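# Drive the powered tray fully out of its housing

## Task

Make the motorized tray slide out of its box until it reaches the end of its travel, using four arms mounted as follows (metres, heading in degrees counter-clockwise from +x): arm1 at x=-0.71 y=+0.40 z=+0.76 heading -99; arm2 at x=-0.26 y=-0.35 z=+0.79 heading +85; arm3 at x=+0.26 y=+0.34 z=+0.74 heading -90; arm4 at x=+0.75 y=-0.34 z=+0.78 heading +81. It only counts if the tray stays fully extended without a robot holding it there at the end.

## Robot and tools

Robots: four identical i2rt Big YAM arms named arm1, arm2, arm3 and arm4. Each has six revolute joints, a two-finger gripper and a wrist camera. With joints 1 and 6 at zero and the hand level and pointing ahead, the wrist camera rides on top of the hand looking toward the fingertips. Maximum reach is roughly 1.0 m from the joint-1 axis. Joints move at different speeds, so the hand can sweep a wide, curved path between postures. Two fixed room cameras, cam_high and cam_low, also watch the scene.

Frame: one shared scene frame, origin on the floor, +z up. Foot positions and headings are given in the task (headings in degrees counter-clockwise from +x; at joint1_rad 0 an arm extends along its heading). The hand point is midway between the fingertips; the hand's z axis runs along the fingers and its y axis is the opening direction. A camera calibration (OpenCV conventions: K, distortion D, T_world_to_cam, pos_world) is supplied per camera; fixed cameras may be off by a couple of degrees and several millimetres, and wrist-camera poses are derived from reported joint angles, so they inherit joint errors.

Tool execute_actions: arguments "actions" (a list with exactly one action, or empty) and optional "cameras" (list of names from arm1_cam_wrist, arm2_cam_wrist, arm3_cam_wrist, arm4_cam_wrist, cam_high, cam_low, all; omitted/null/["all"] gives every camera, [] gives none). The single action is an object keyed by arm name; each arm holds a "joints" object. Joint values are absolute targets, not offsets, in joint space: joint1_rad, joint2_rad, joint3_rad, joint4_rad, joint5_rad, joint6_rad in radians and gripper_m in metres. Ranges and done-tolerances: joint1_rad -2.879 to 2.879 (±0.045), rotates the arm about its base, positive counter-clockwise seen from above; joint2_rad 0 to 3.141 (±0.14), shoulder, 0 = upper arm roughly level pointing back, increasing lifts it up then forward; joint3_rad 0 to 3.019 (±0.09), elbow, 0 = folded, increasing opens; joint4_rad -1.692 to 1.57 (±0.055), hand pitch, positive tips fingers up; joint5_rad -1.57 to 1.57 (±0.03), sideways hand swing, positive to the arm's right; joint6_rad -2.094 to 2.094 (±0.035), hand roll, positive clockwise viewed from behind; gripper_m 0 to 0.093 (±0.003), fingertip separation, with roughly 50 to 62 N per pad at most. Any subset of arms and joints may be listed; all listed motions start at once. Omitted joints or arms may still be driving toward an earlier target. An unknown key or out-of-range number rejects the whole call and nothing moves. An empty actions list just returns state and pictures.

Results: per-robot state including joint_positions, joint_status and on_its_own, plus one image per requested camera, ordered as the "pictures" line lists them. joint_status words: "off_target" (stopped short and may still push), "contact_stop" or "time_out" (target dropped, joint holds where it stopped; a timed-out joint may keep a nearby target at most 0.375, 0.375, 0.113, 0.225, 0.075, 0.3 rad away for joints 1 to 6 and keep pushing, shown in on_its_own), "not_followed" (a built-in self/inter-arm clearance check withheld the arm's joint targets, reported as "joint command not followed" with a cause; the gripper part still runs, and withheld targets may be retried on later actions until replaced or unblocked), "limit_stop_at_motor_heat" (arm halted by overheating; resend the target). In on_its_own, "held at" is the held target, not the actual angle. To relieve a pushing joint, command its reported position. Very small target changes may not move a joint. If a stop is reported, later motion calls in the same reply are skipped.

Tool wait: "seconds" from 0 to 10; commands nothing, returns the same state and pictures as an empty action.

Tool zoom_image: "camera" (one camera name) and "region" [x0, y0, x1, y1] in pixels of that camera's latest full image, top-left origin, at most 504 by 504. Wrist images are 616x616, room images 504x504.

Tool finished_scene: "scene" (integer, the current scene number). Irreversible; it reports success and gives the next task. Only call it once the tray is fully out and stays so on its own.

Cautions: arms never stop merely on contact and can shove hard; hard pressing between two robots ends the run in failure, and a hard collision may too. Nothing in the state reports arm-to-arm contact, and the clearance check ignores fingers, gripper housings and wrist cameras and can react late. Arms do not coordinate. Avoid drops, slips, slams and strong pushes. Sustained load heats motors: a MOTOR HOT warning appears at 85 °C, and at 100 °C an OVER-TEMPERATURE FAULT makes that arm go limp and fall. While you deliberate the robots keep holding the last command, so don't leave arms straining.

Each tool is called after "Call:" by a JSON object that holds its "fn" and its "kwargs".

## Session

Call:
{"fn": "execute_actions", "kwargs": {"actions": []}}

Scene clock: 0.00 s.
Motor temperatures (°C, as the motors report them): arm1=[17 19 23 17 18 18] | arm2=[18 20 21 18 17 20] | arm3=[18 21 24 17 19 20] | arm4=[19 22 22 18 20 16]
arm1.joint_positions: joint1_rad=-0.385 joint2_rad=+0.642 joint3_rad=+1.324 joint4_rad=-1.525 joint5_rad=-0.008 joint6_rad=+0.115 gripper_m=+0.095
arm1.joint_status: not commanded
arm1.hand: x=-0.8299 y=+0.2158 z=+1.2355 quat_wxyz=(-0.203, -0.838, -0.410, +0.298) (m; scene frame)
arm2.joint_positions: joint1_rad=+0.102 joint2_rad=+0.364 joint3_rad=+1.521 joint4_rad=-1.411 joint5_rad=+0.152 joint6_rad=+0.211 gripper_m=+0.094
arm2.joint_status: not commanded
arm2.hand: x=-0.2318 y=-0.2755 z=+1.4095 quat_wxyz=(-0.429, +0.458, -0.639, -0.446) (m; scene frame)
arm3.joint_positions: joint1_rad=+0.420 joint2_rad=+0.404 joint3_rad=+1.338 joint4_rad=-1.557 joint5_rad=+0.004 joint6_rad=+0.599 gripper_m=+0.094
arm3.joint_status: not commanded
arm3.hand: x=+0.3065 y=+0.2221 z=+1.2410 quat_wxyz=(-0.439, -0.683, -0.570, +0.126) (m; scene frame)
arm4.joint_positions: joint1_rad=-0.570 joint2_rad=+0.439 joint3_rad=+1.677 joint4_rad=-1.239 joint5_rad=-0.095 joint6_rad=-0.553 gripper_m=+0.095
arm4.joint_status: not commanded
arm4.hand: x=+0.7781 y=-0.2765 z=+1.4953 quat_wxyz=(-0.697, +0.479, -0.516, -0.132) (m; scene frame)
pictures: arm1_cam_wrist, arm2_cam_wrist, arm3_cam_wrist, arm4_cam_wrist, cam_high, cam_low
camera_calibration (this result's frames):
arm1_cam_wrist: T_world_to_cam=[[-0.809143, 0.581048, -0.087584, -0.689977], [0.587435, 0.803523, -0.0962893, 0.440115], [0.014427, -0.129362, -0.991493, 1.3837], [0, 0, 0, 1]] pos_world=[-0.836792, 0.226265, 1.35388]
arm2_cam_wrist: T_world_to_cam=[[0.968618, -0.185155, -0.16582, 0.40906], [-0.248525, -0.731481, -0.634957, 0.641135], [-0.00372878, 0.656242, -0.754541, 1.36482], [0, 0, 0, 1]] pos_world=[-0.231796, -0.350933, 1.50473]
arm3_cam_wrist: T_world_to_cam=[[-0.89241, -0.0247008, -0.450549, 0.83549], [0.0722587, 0.977791, -0.19673, 0.00787228], [0.445402, -0.20812, -0.870806, 1.1161], [0, 0, 0, 1]] pos_world=[0.247919, 0.245223, 1.34988]
arm4_cam_wrist: T_world_to_cam=[[0.677569, -0.51752, 0.522565, -1.45441], [-0.00809733, -0.715735, -0.698325, 0.859178], [0.735415, 0.468932, -0.48915, 0.41125], [0, 0, 0, 1]] pos_world=[0.689984, -0.330592, 1.56117]
Images, in order (width x height): arm1_cam_wrist 616x616, arm2_cam_wrist 616x616, arm3_cam_wrist 616x616, arm4_cam_wrist 616x616, cam_high 504x504, cam_low 504x504.

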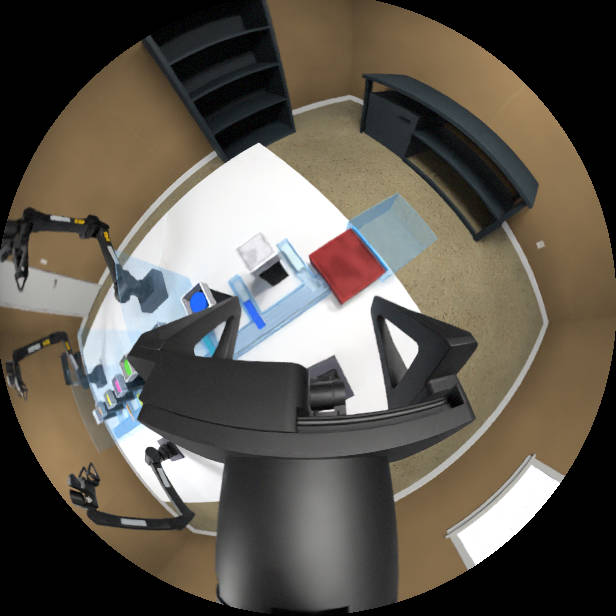

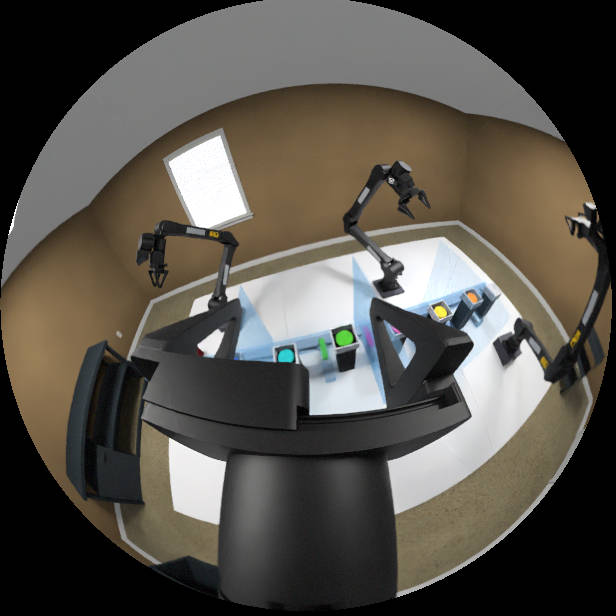

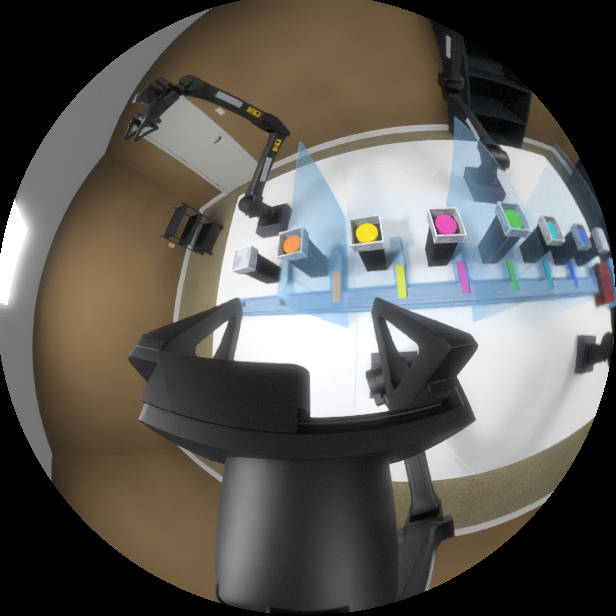

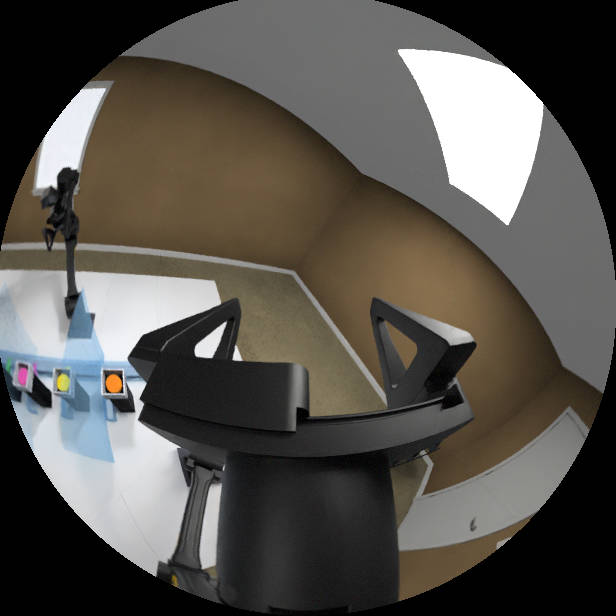

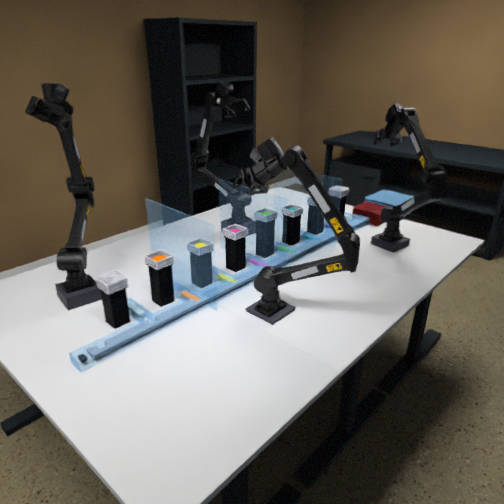

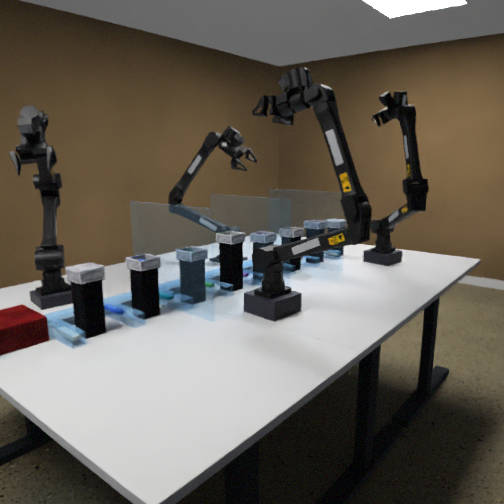

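Call:
{"fn": "execute_actions", "kwargs": {"actions": [{"arm1":{"joints":{"joint1_rad":0.445,"joint2_rad":1.463,"joint3_rad":1.435,"joint4_rad":-1.52,"joint5_rad":0,"joint6_rad":0,"gripper_m":0}},"arm2":{"joints":{"joint1_rad":0.355,"joint2_rad":1.179,"joint3_rad":1.095,"joint4_rad":-1.495,"joint5_rad":0,"joint6_rad":0,"gripper_m":0}},"arm3":{"joints":{"joint1_rad":-0.454,"joint2_rad":1.41,"joint3_rad":1.465,"joint4_rad":-1.615,"joint5_rad":0,"joint6_rad":0,"gripper_m":0}},"arm4":{"joints":{"joint1_rad":0.79,"joint2_rad":1.328,"joint3_rad":1.255,"joint4_rad":-1.5,"joint5_rad":0,"joint6_rad":0,"gripper_m":0}}}]}}

Scene clock: 32.13 s.
Motor temperatures (°C, as the motors report them): arm1=[17 19 28 18 18 18] | arm2=[18 21 23 18 17 20] | arm3=[18 21 28 17 19 20] | arm4=[19 22 24 19 20 16]
arm1.joint_positions: joint1_rad=+0.451 joint2_rad=+1.467 joint3_rad=+1.425 joint4_rad=-1.521 joint5_rad=+0.000 joint6_rad=+0.016 gripper_m=+0.001
arm1.joint_status: all done
arm1.hand: x=-0.5916 y=-0.0150 z=+1.0244 quat_wxyz=(-0.010, -0.603, -0.798, +0.007) (m; scene frame)
arm2.joint_positions: joint1_rad=+0.349 joint2_rad=+1.168 joint3_rad=+1.083 joint4_rad=-1.481 joint5_rad=+0.003 joint6_rad=+0.012 gripper_m=+0.000
arm2.joint_status: all done
arm2.hand: x=-0.3402 y=-0.0445 z=+1.0240 quat_wxyz=(-0.006, +0.788, -0.616, -0.009) (m; scene frame)
arm3.joint_positions: joint1_rad=-0.461 joint2_rad=+1.416 joint3_rad=+1.449 joint4_rad=-1.604 joint5_rad=-0.001 joint6_rad=+0.009 gripper_m=+0.000
arm3.joint_status: all done
arm3.hand: x=+0.0723 y=-0.0304 z=+1.0174 quat_wxyz=(+0.000, -0.852, -0.523, -0.001) (m; scene frame)
arm4.joint_positions: joint1_rad=+0.789 joint2_rad=+1.337 joint3_rad=+1.238 joint4_rad=-1.490 joint5_rad=+0.000 joint6_rad=-0.012 gripper_m=+0.001
arm4.joint_status: all done
arm4.hand: x=+0.5237 y=-0.0398 z=+1.0104 quat_wxyz=(+0.000, +0.894, -0.449, +0.013) (m; scene frame)
pictures: arm1_cam_wrist, arm2_cam_wrist, arm3_cam_wrist, arm4_cam_wrist, cam_high, cam_low
camera_calibration (this result's frames):
arm1_cam_wrist: T_world_to_cam=[[-0.960469, -0.27834, 0.00507343, -0.578836], [-0.225051, 0.787054, 0.574367, -0.702631], [-0.163862, 0.55052, -0.818582, 0.868695], [0, 0, 0, 1]] pos_world=[-0.571736, -0.0863375, 1.1176]
arm2_cam_wrist: T_world_to_cam=[[0.967821, 0.251619, 0.00316789, 0.339067], [0.204782, -0.794859, 0.571195, -0.545266], [0.146241, -0.552166, -0.820809, 0.987094], [0, 0, 0, 1]] pos_world=[-0.360849, 0.0263138, 1.12059]
arm3_cam_wrist: T_world_to_cam=[[-0.89092, 0.454032, 0.0107633, 0.0645721], [0.372713, 0.717401, 0.588576, -0.600852], [0.25951, 0.528386, -0.80837, 0.945413], [0, 0, 0, 1]] pos_world=[0.0361294, -0.097809, 1.1172]
arm4_cam_wrist: T_world_to_cam=[[0.808343, 0.588271, 0.0227829, -0.425597], [0.457105, -0.651555, 0.605418, -0.870483], [0.370994, -0.478971, -0.795582, 0.712893], [0, 0, 0, 1]] pos_world=[0.477452, 0.0246538, 1.10387]
Images, in order (width x height): arm1_cam_wrist 616x616, arm2_cam_wrist 616x616, arm3_cam_wrist 616x616, arm4_cam_wrist 616x616, cam_high 504x504, cam_low 504x504.

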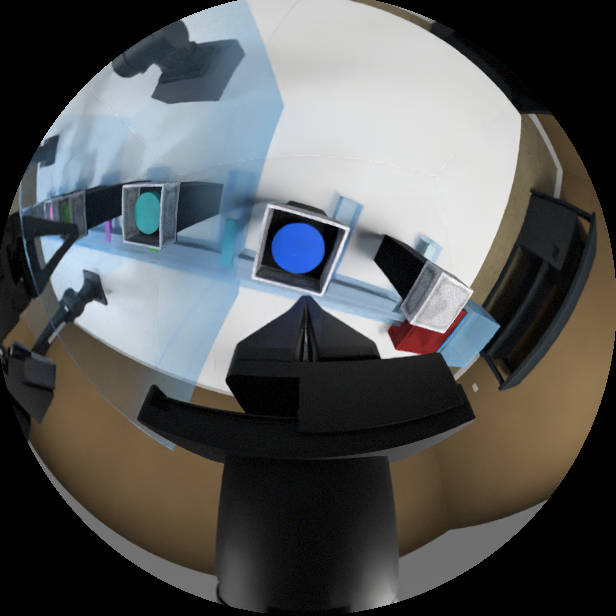

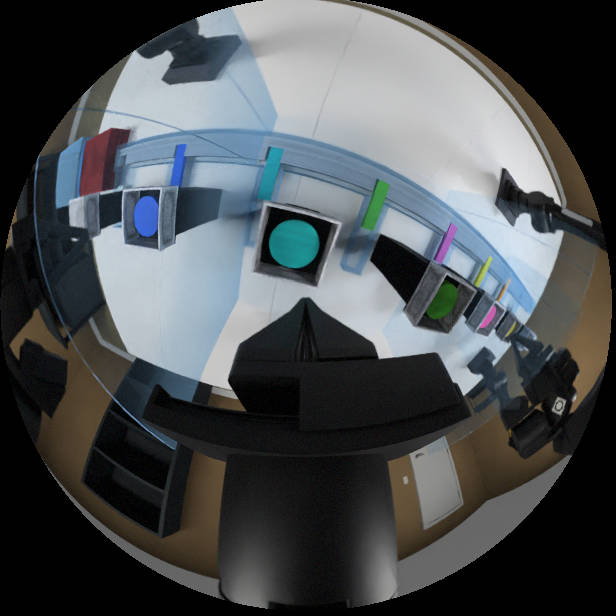

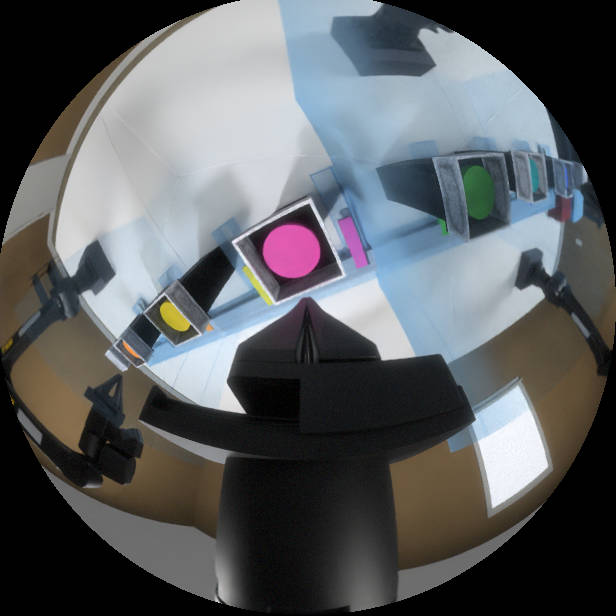

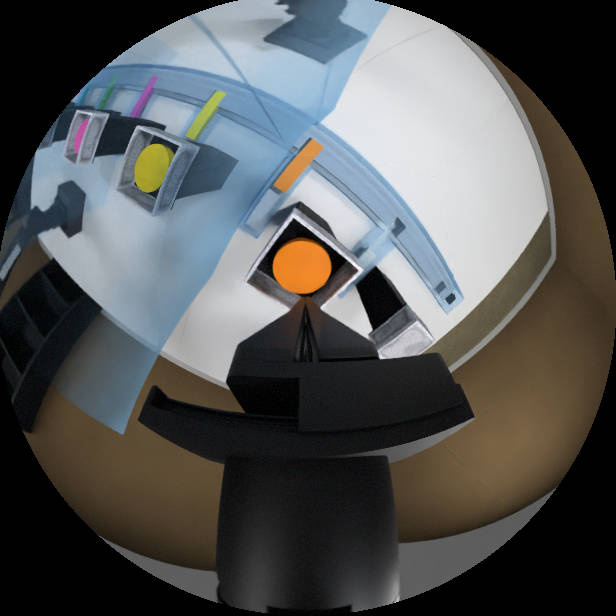

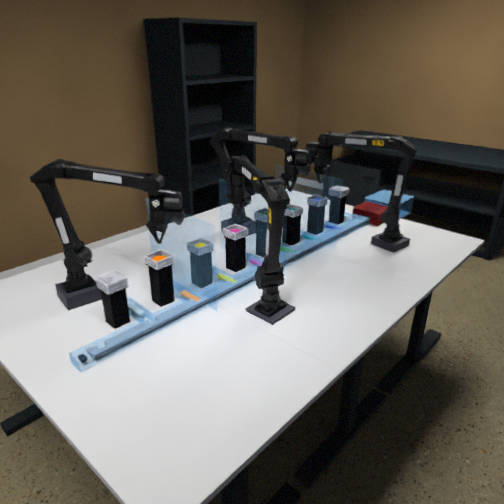

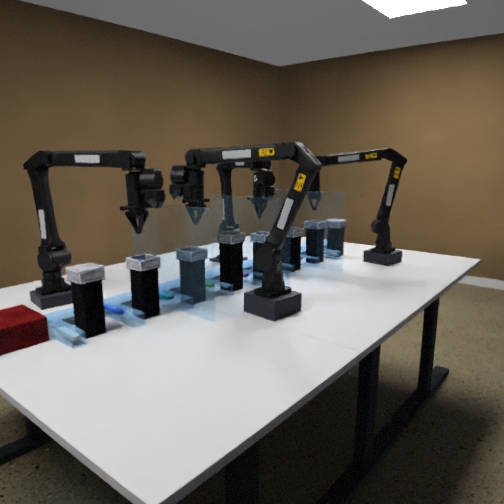

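Call:
{"fn": "execute_actions", "kwargs": {"actions": [{"arm1":{"joints":{"joint1_rad":0.472,"joint2_rad":1.558,"joint3_rad":1.201,"joint4_rad":-1.205}},"arm2":{"joints":{"joint1_rad":0.39,"joint2_rad":1.313,"joint3_rad":0.821,"joint4_rad":-1.07}},"arm3":{"joints":{"joint1_rad":-0.423,"joint2_rad":1.473,"joint3_rad":1.206,"joint4_rad":-1.295}},"arm4":{"joints":{"joint1_rad":0.8,"joint2_rad":1.388,"joint3_rad":1.006,"joint4_rad":-1.18}}}], "cameras": []}}

Call:
{"fn": "wait", "kwargs": {"seconds": 5}}

Scene clock: 63.50 s.
Motor temperatures (°C, as the motors report them): arm1=[17 21 29 18 18 18] | arm2=[18 21 27 18 17 20] | arm3=[18 22 31 17 19 20] | arm4=[19 23 28 18 20 16]
arm1.joint_positions: joint1_rad=+0.468 joint2_rad=+1.527 joint3_rad=+1.215 joint4_rad=-1.233 joint5_rad=+0.000 joint6_rad=+0.016 gripper_m=+0.001
arm1.joint_status: all done
arm1.hand: x=-0.5812 y=-0.0235 z=+0.9212 quat_wxyz=(-0.018, -0.596, -0.803, +0.013) (m; scene frame)
arm2.joint_positions: joint1_rad=+0.384 joint2_rad=+1.268 joint3_rad=+0.847 joint4_rad=-1.123 joint5_rad=+0.003 joint6_rad=+0.012 gripper_m=+0.000
arm2.joint_status: all done
arm2.hand: x=-0.3554 y=-0.0348 z=+0.9076 quat_wxyz=(-0.013, +0.799, -0.601, -0.018) (m; scene frame)
arm3.joint_positions: joint1_rad=-0.423 joint2_rad=+1.437 joint3_rad=+1.230 joint4_rad=-1.339 joint5_rad=-0.001 joint6_rad=+0.008 gripper_m=+0.000
arm3.joint_status: all done
arm3.hand: x=+0.0839 y=-0.0428 z=+0.9261 quat_wxyz=(-0.007, -0.842, -0.540, +0.010) (m; scene frame)
arm4.joint_positions: joint1_rad=+0.789 joint2_rad=+1.349 joint3_rad=+1.033 joint4_rad=-1.223 joint5_rad=+0.000 joint6_rad=-0.011 gripper_m=+0.001
arm4.joint_status: all done
arm4.hand: x=+0.5247 y=-0.0396 z=+0.9296 quat_wxyz=(-0.011, +0.894, -0.449, -0.009) (m; scene frame)
pictures: none
No camera images: the call's "cameras" was empty. Leave "cameras" out to get every camera's image.

Scene clock: 68.50 s.
Motor temperatures (°C, as the motors report them): arm1=[17 21 28 18 18 18] | arm2=[18 21 26 18 17 20] | arm3=[18 22 31 17 19 20] | arm4=[19 23 27 19 20 16]
arm1.joint_positions: joint1_rad=+0.468 joint2_rad=+1.527 joint3_rad=+1.215 joint4_rad=-1.233 joint5_rad=+0.000 joint6_rad=+0.016 gripper_m=+0.001
arm1.joint_status: all done
arm1.hand: x=-0.5812 y=-0.0235 z=+0.9212 quat_wxyz=(-0.018, -0.596, -0.803, +0.013) (m; scene frame)
arm2.joint_positions: joint1_rad=+0.384 joint2_rad=+1.268 joint3_rad=+0.847 joint4_rad=-1.123 joint5_rad=+0.003 joint6_rad=+0.012 gripper_m=+0.000
arm2.joint_status: all done
arm2.hand: x=-0.3554 y=-0.0348 z=+0.9076 quat_wxyz=(-0.013, +0.799, -0.601, -0.018) (m; scene frame)
arm3.joint_positions: joint1_rad=-0.423 joint2_rad=+1.437 joint3_rad=+1.230 joint4_rad=-1.339 joint5_rad=-0.001 joint6_rad=+0.008 gripper_m=+0.000
arm3.joint_status: all done
arm3.hand: x=+0.0839 y=-0.0428 z=+0.9261 quat_wxyz=(-0.007, -0.842, -0.540, +0.010) (m; scene frame)
arm4.joint_positions: joint1_rad=+0.789 joint2_rad=+1.349 joint3_rad=+1.033 joint4_rad=-1.223 joint5_rad=+0.000 joint6_rad=-0.011 gripper_m=+0.001
arm4.joint_status: all done
arm4.hand: x=+0.5247 y=-0.0396 z=+0.9296 quat_wxyz=(-0.011, +0.894, -0.449, -0.009) (m; scene frame)
wait: 5.00 s; at rest by 0.27 s
pictures: arm1_cam_wrist, arm2_cam_wrist, arm3_cam_wrist, arm4_cam_wrist, cam_high, cam_low
camera_calibration (this result's frames):
arm1_cam_wrist: T_world_to_cam=[[-0.955695, -0.294314, 0.00517841, -0.568362], [-0.241217, 0.793116, 0.559269, -0.629647], [-0.168708, 0.533241, -0.82897, 0.796913], [0, 0, 0, 1]] pos_world=[-0.560616, -0.0928415, 1.0157]
arm2_cam_wrist: T_world_to_cam=[[0.958216, 0.28603, 0.00295941, 0.349709], [0.236788, -0.798973, 0.552786, -0.440064], [0.160478, -0.528988, -0.833318, 0.916318], [0, 0, 0, 1]] pos_world=[-0.377944, 0.0330951, 1.00581]
arm3_cam_wrist: T_world_to_cam=[[-0.907789, 0.419286, 0.0108697, 0.0813417], [0.350778, 0.744748, 0.56772, -0.520254], [0.229941, 0.519183, -0.82315, 0.890919], [0, 0, 0, 1]] pos_world=[0.0514757, -0.109197, 1.02783]
arm4_cam_wrist: T_world_to_cam=[[0.808892, 0.587515, 0.0227906, -0.425028], [0.474437, -0.67512, 0.564909, -0.794233], [0.347279, -0.446138, -0.824838, 0.689299], [0, 0, 0, 1]] pos_world=[0.481237, 0.0210301, 1.02692]
Images, in order (width x height): arm1_cam_wrist 616x616, arm2_cam_wrist 616x616, arm3_cam_wrist 616x616, arm4_cam_wrist 616x616, cam_high 504x504, cam_low 504x504.

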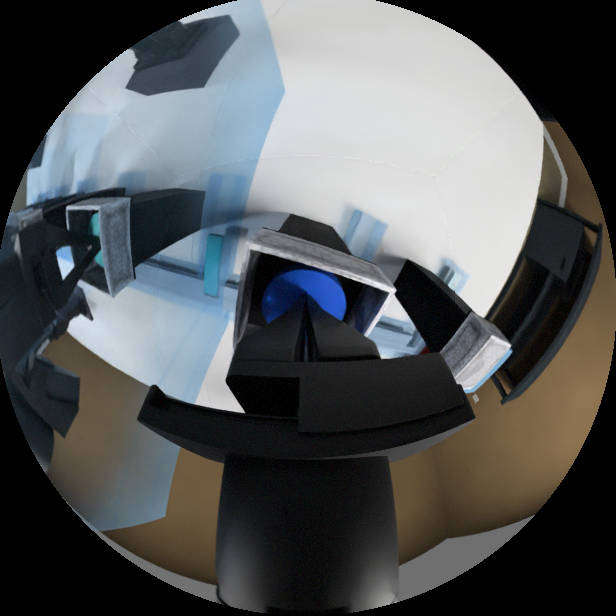

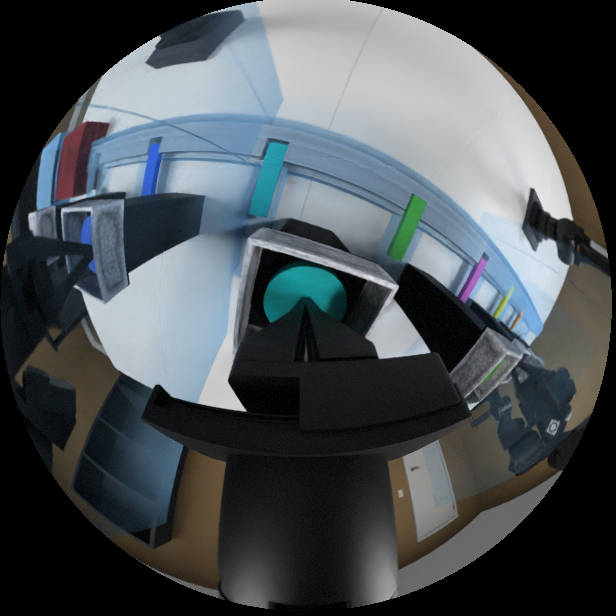

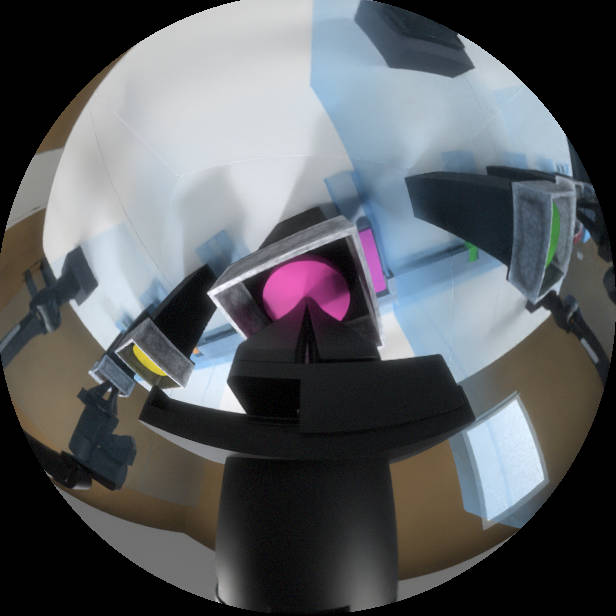

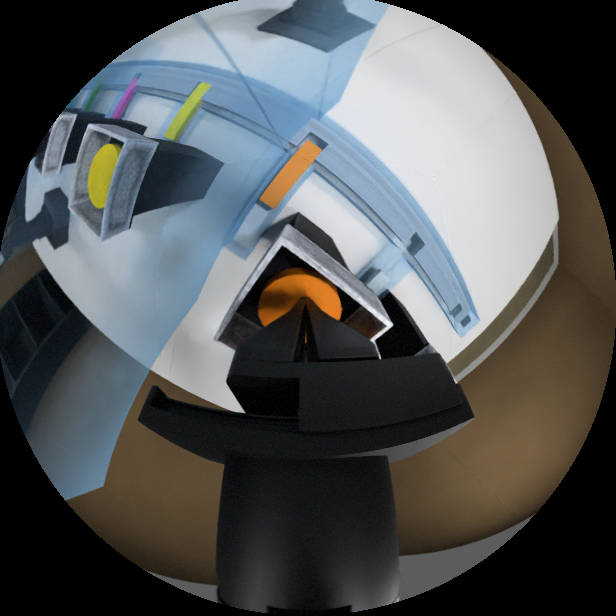

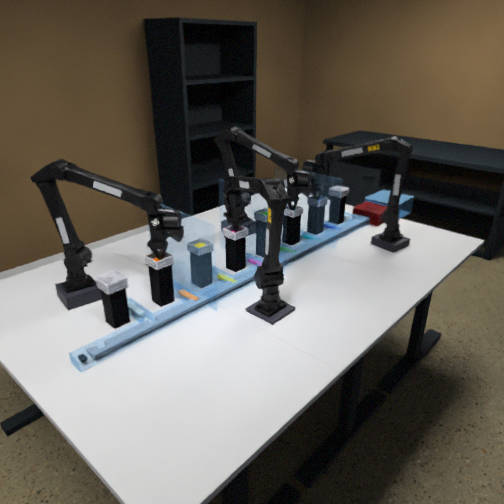

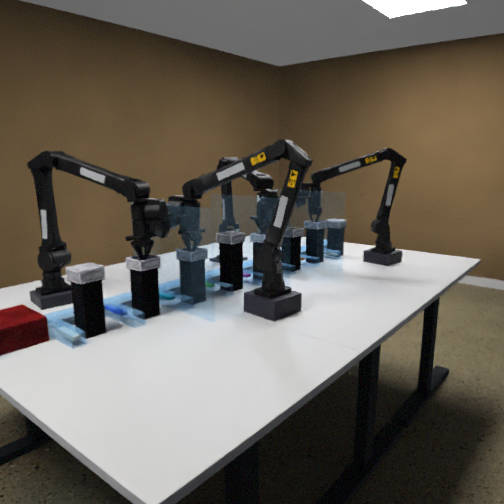

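Call:
{"fn": "wait", "kwargs": {"seconds": 10}}

Scene clock: 98.63 s.
Motor temperatures (°C, as the motors report them): arm1=[17 21 27 18 18 18] | arm2=[18 20 24 18 17 20] | arm3=[18 22 29 17 19 20] | arm4=[19 22 25 19 20 16]
arm1.joint_positions: joint1_rad=+0.468 joint2_rad=+1.527 joint3_rad=+1.215 joint4_rad=-1.233 joint5_rad=+0.000 joint6_rad=+0.016 gripper_m=+0.001
arm1.joint_status: all done
arm1.hand: x=-0.5812 y=-0.0235 z=+0.9212 quat_wxyz=(-0.018, -0.596, -0.803, +0.013) (m; scene frame)
arm2.joint_positions: joint1_rad=+0.384 joint2_rad=+1.268 joint3_rad=+0.847 joint4_rad=-1.123 joint5_rad=+0.003 joint6_rad=+0.012 gripper_m=+0.000
arm2.joint_status: all done
arm2.hand: x=-0.3554 y=-0.0348 z=+0.9076 quat_wxyz=(-0.013, +0.799, -0.601, -0.018) (m; scene frame)
arm3.joint_positions: joint1_rad=-0.423 joint2_rad=+1.437 joint3_rad=+1.230 joint4_rad=-1.339 joint5_rad=-0.001 joint6_rad=+0.008 gripper_m=+0.000
arm3.joint_status: all done
arm3.hand: x=+0.0839 y=-0.0428 z=+0.9261 quat_wxyz=(-0.007, -0.842, -0.540, +0.010) (m; scene frame)
arm4.joint_positions: joint1_rad=+0.789 joint2_rad=+1.349 joint3_rad=+1.033 joint4_rad=-1.223 joint5_rad=+0.000 joint6_rad=-0.011 gripper_m=+0.001
arm4.joint_status: all done
arm4.hand: x=+0.5247 y=-0.0396 z=+0.9296 quat_wxyz=(-0.011, +0.894, -0.449, -0.009) (m; scene frame)
wait: 10.00 s; at rest from the start
pictures: arm1_cam_wrist, arm2_cam_wrist, arm3_cam_wrist, arm4_cam_wrist, cam_high, cam_low
camera_calibration (this result's frames):
arm1_cam_wrist: T_world_to_cam=[[-0.955695, -0.294314, 0.00517841, -0.568362], [-0.241217, 0.793116, 0.559269, -0.629647], [-0.168708, 0.533241, -0.82897, 0.796913], [0, 0, 0, 1]] pos_world=[-0.560616, -0.0928415, 1.0157]
arm2_cam_wrist: T_world_to_cam=[[0.958216, 0.28603, 0.00295941, 0.349709], [0.236788, -0.798973, 0.552786, -0.440064], [0.160478, -0.528988, -0.833318, 0.916318], [0, 0, 0, 1]] pos_world=[-0.377944, 0.0330951, 1.00581]
arm3_cam_wrist: T_world_to_cam=[[-0.907789, 0.419286, 0.0108697, 0.0813417], [0.350778, 0.744748, 0.56772, -0.520254], [0.229941, 0.519183, -0.82315, 0.890919], [0, 0, 0, 1]] pos_world=[0.0514757, -0.109197, 1.02783]
arm4_cam_wrist: T_world_to_cam=[[0.808892, 0.587515, 0.0227906, -0.425028], [0.474437, -0.67512, 0.564909, -0.794233], [0.347279, -0.446138, -0.824838, 0.689299], [0, 0, 0, 1]] pos_world=[0.481237, 0.0210301, 1.02692]
Images, in order (width x height): arm1_cam_wrist 616x616, arm2_cam_wrist 616x616, arm3_cam_wrist 616x616, arm4_cam_wrist 616x616, cam_high 504x504, cam_low 504x504.

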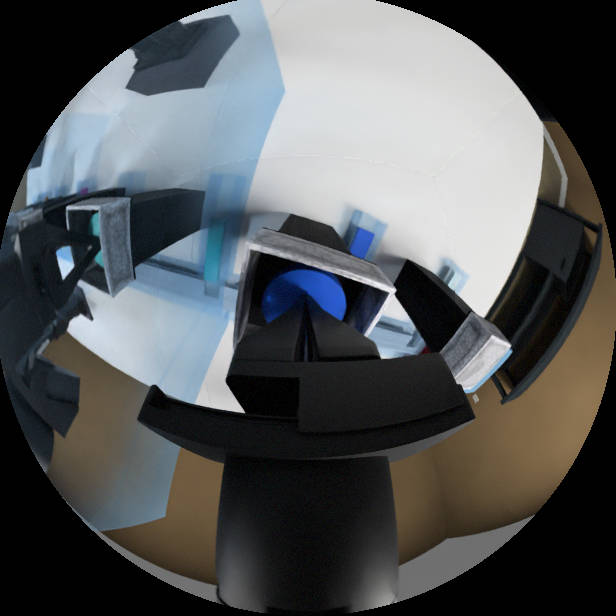

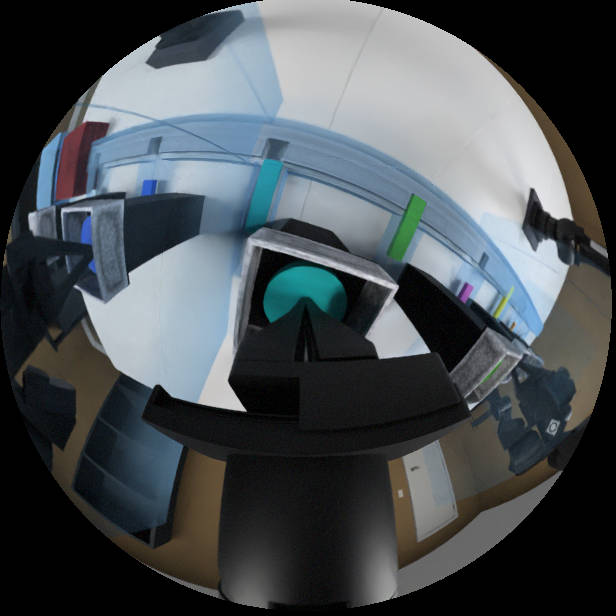

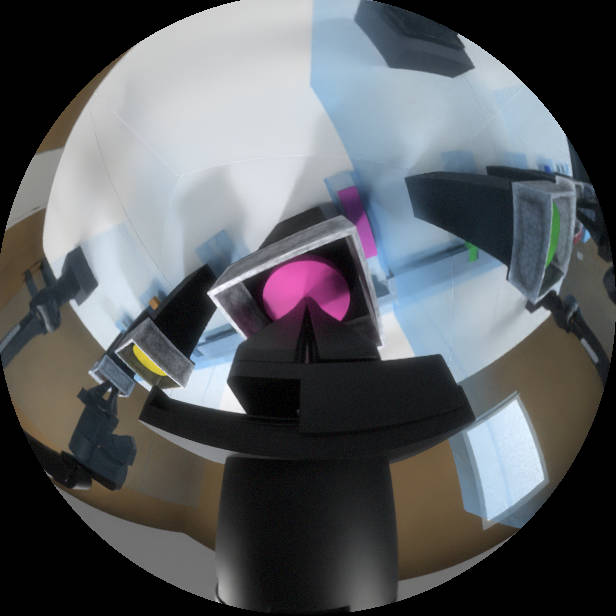

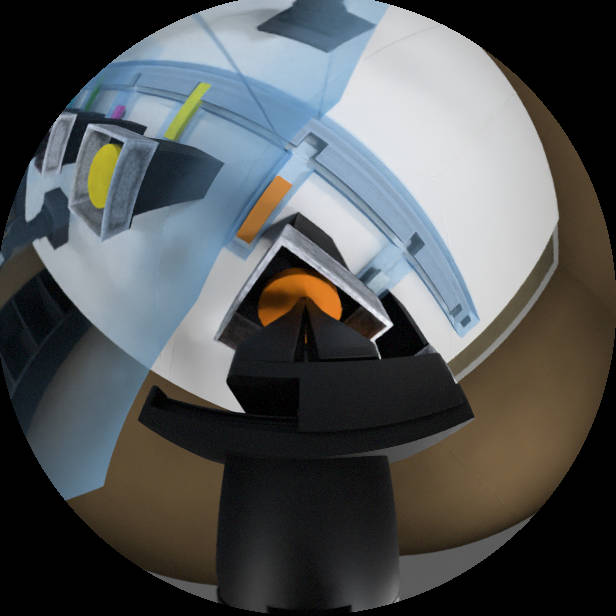

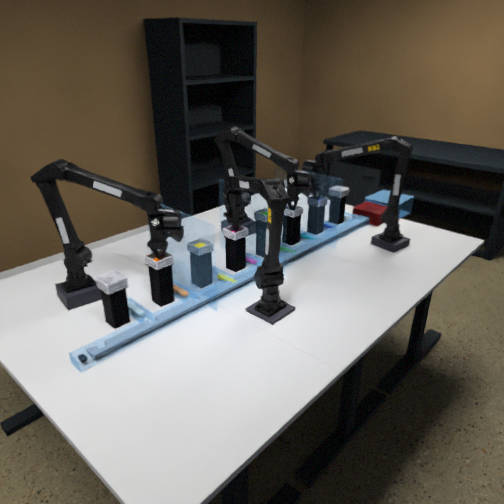

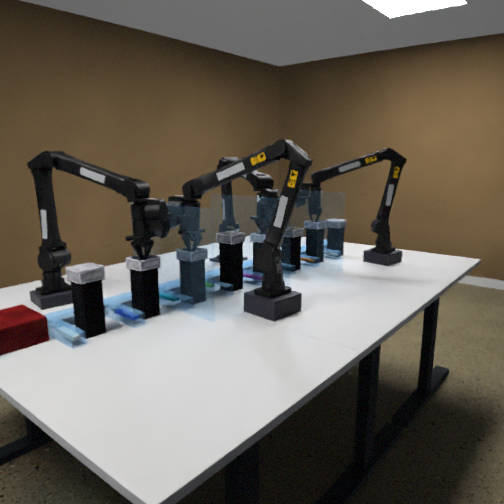

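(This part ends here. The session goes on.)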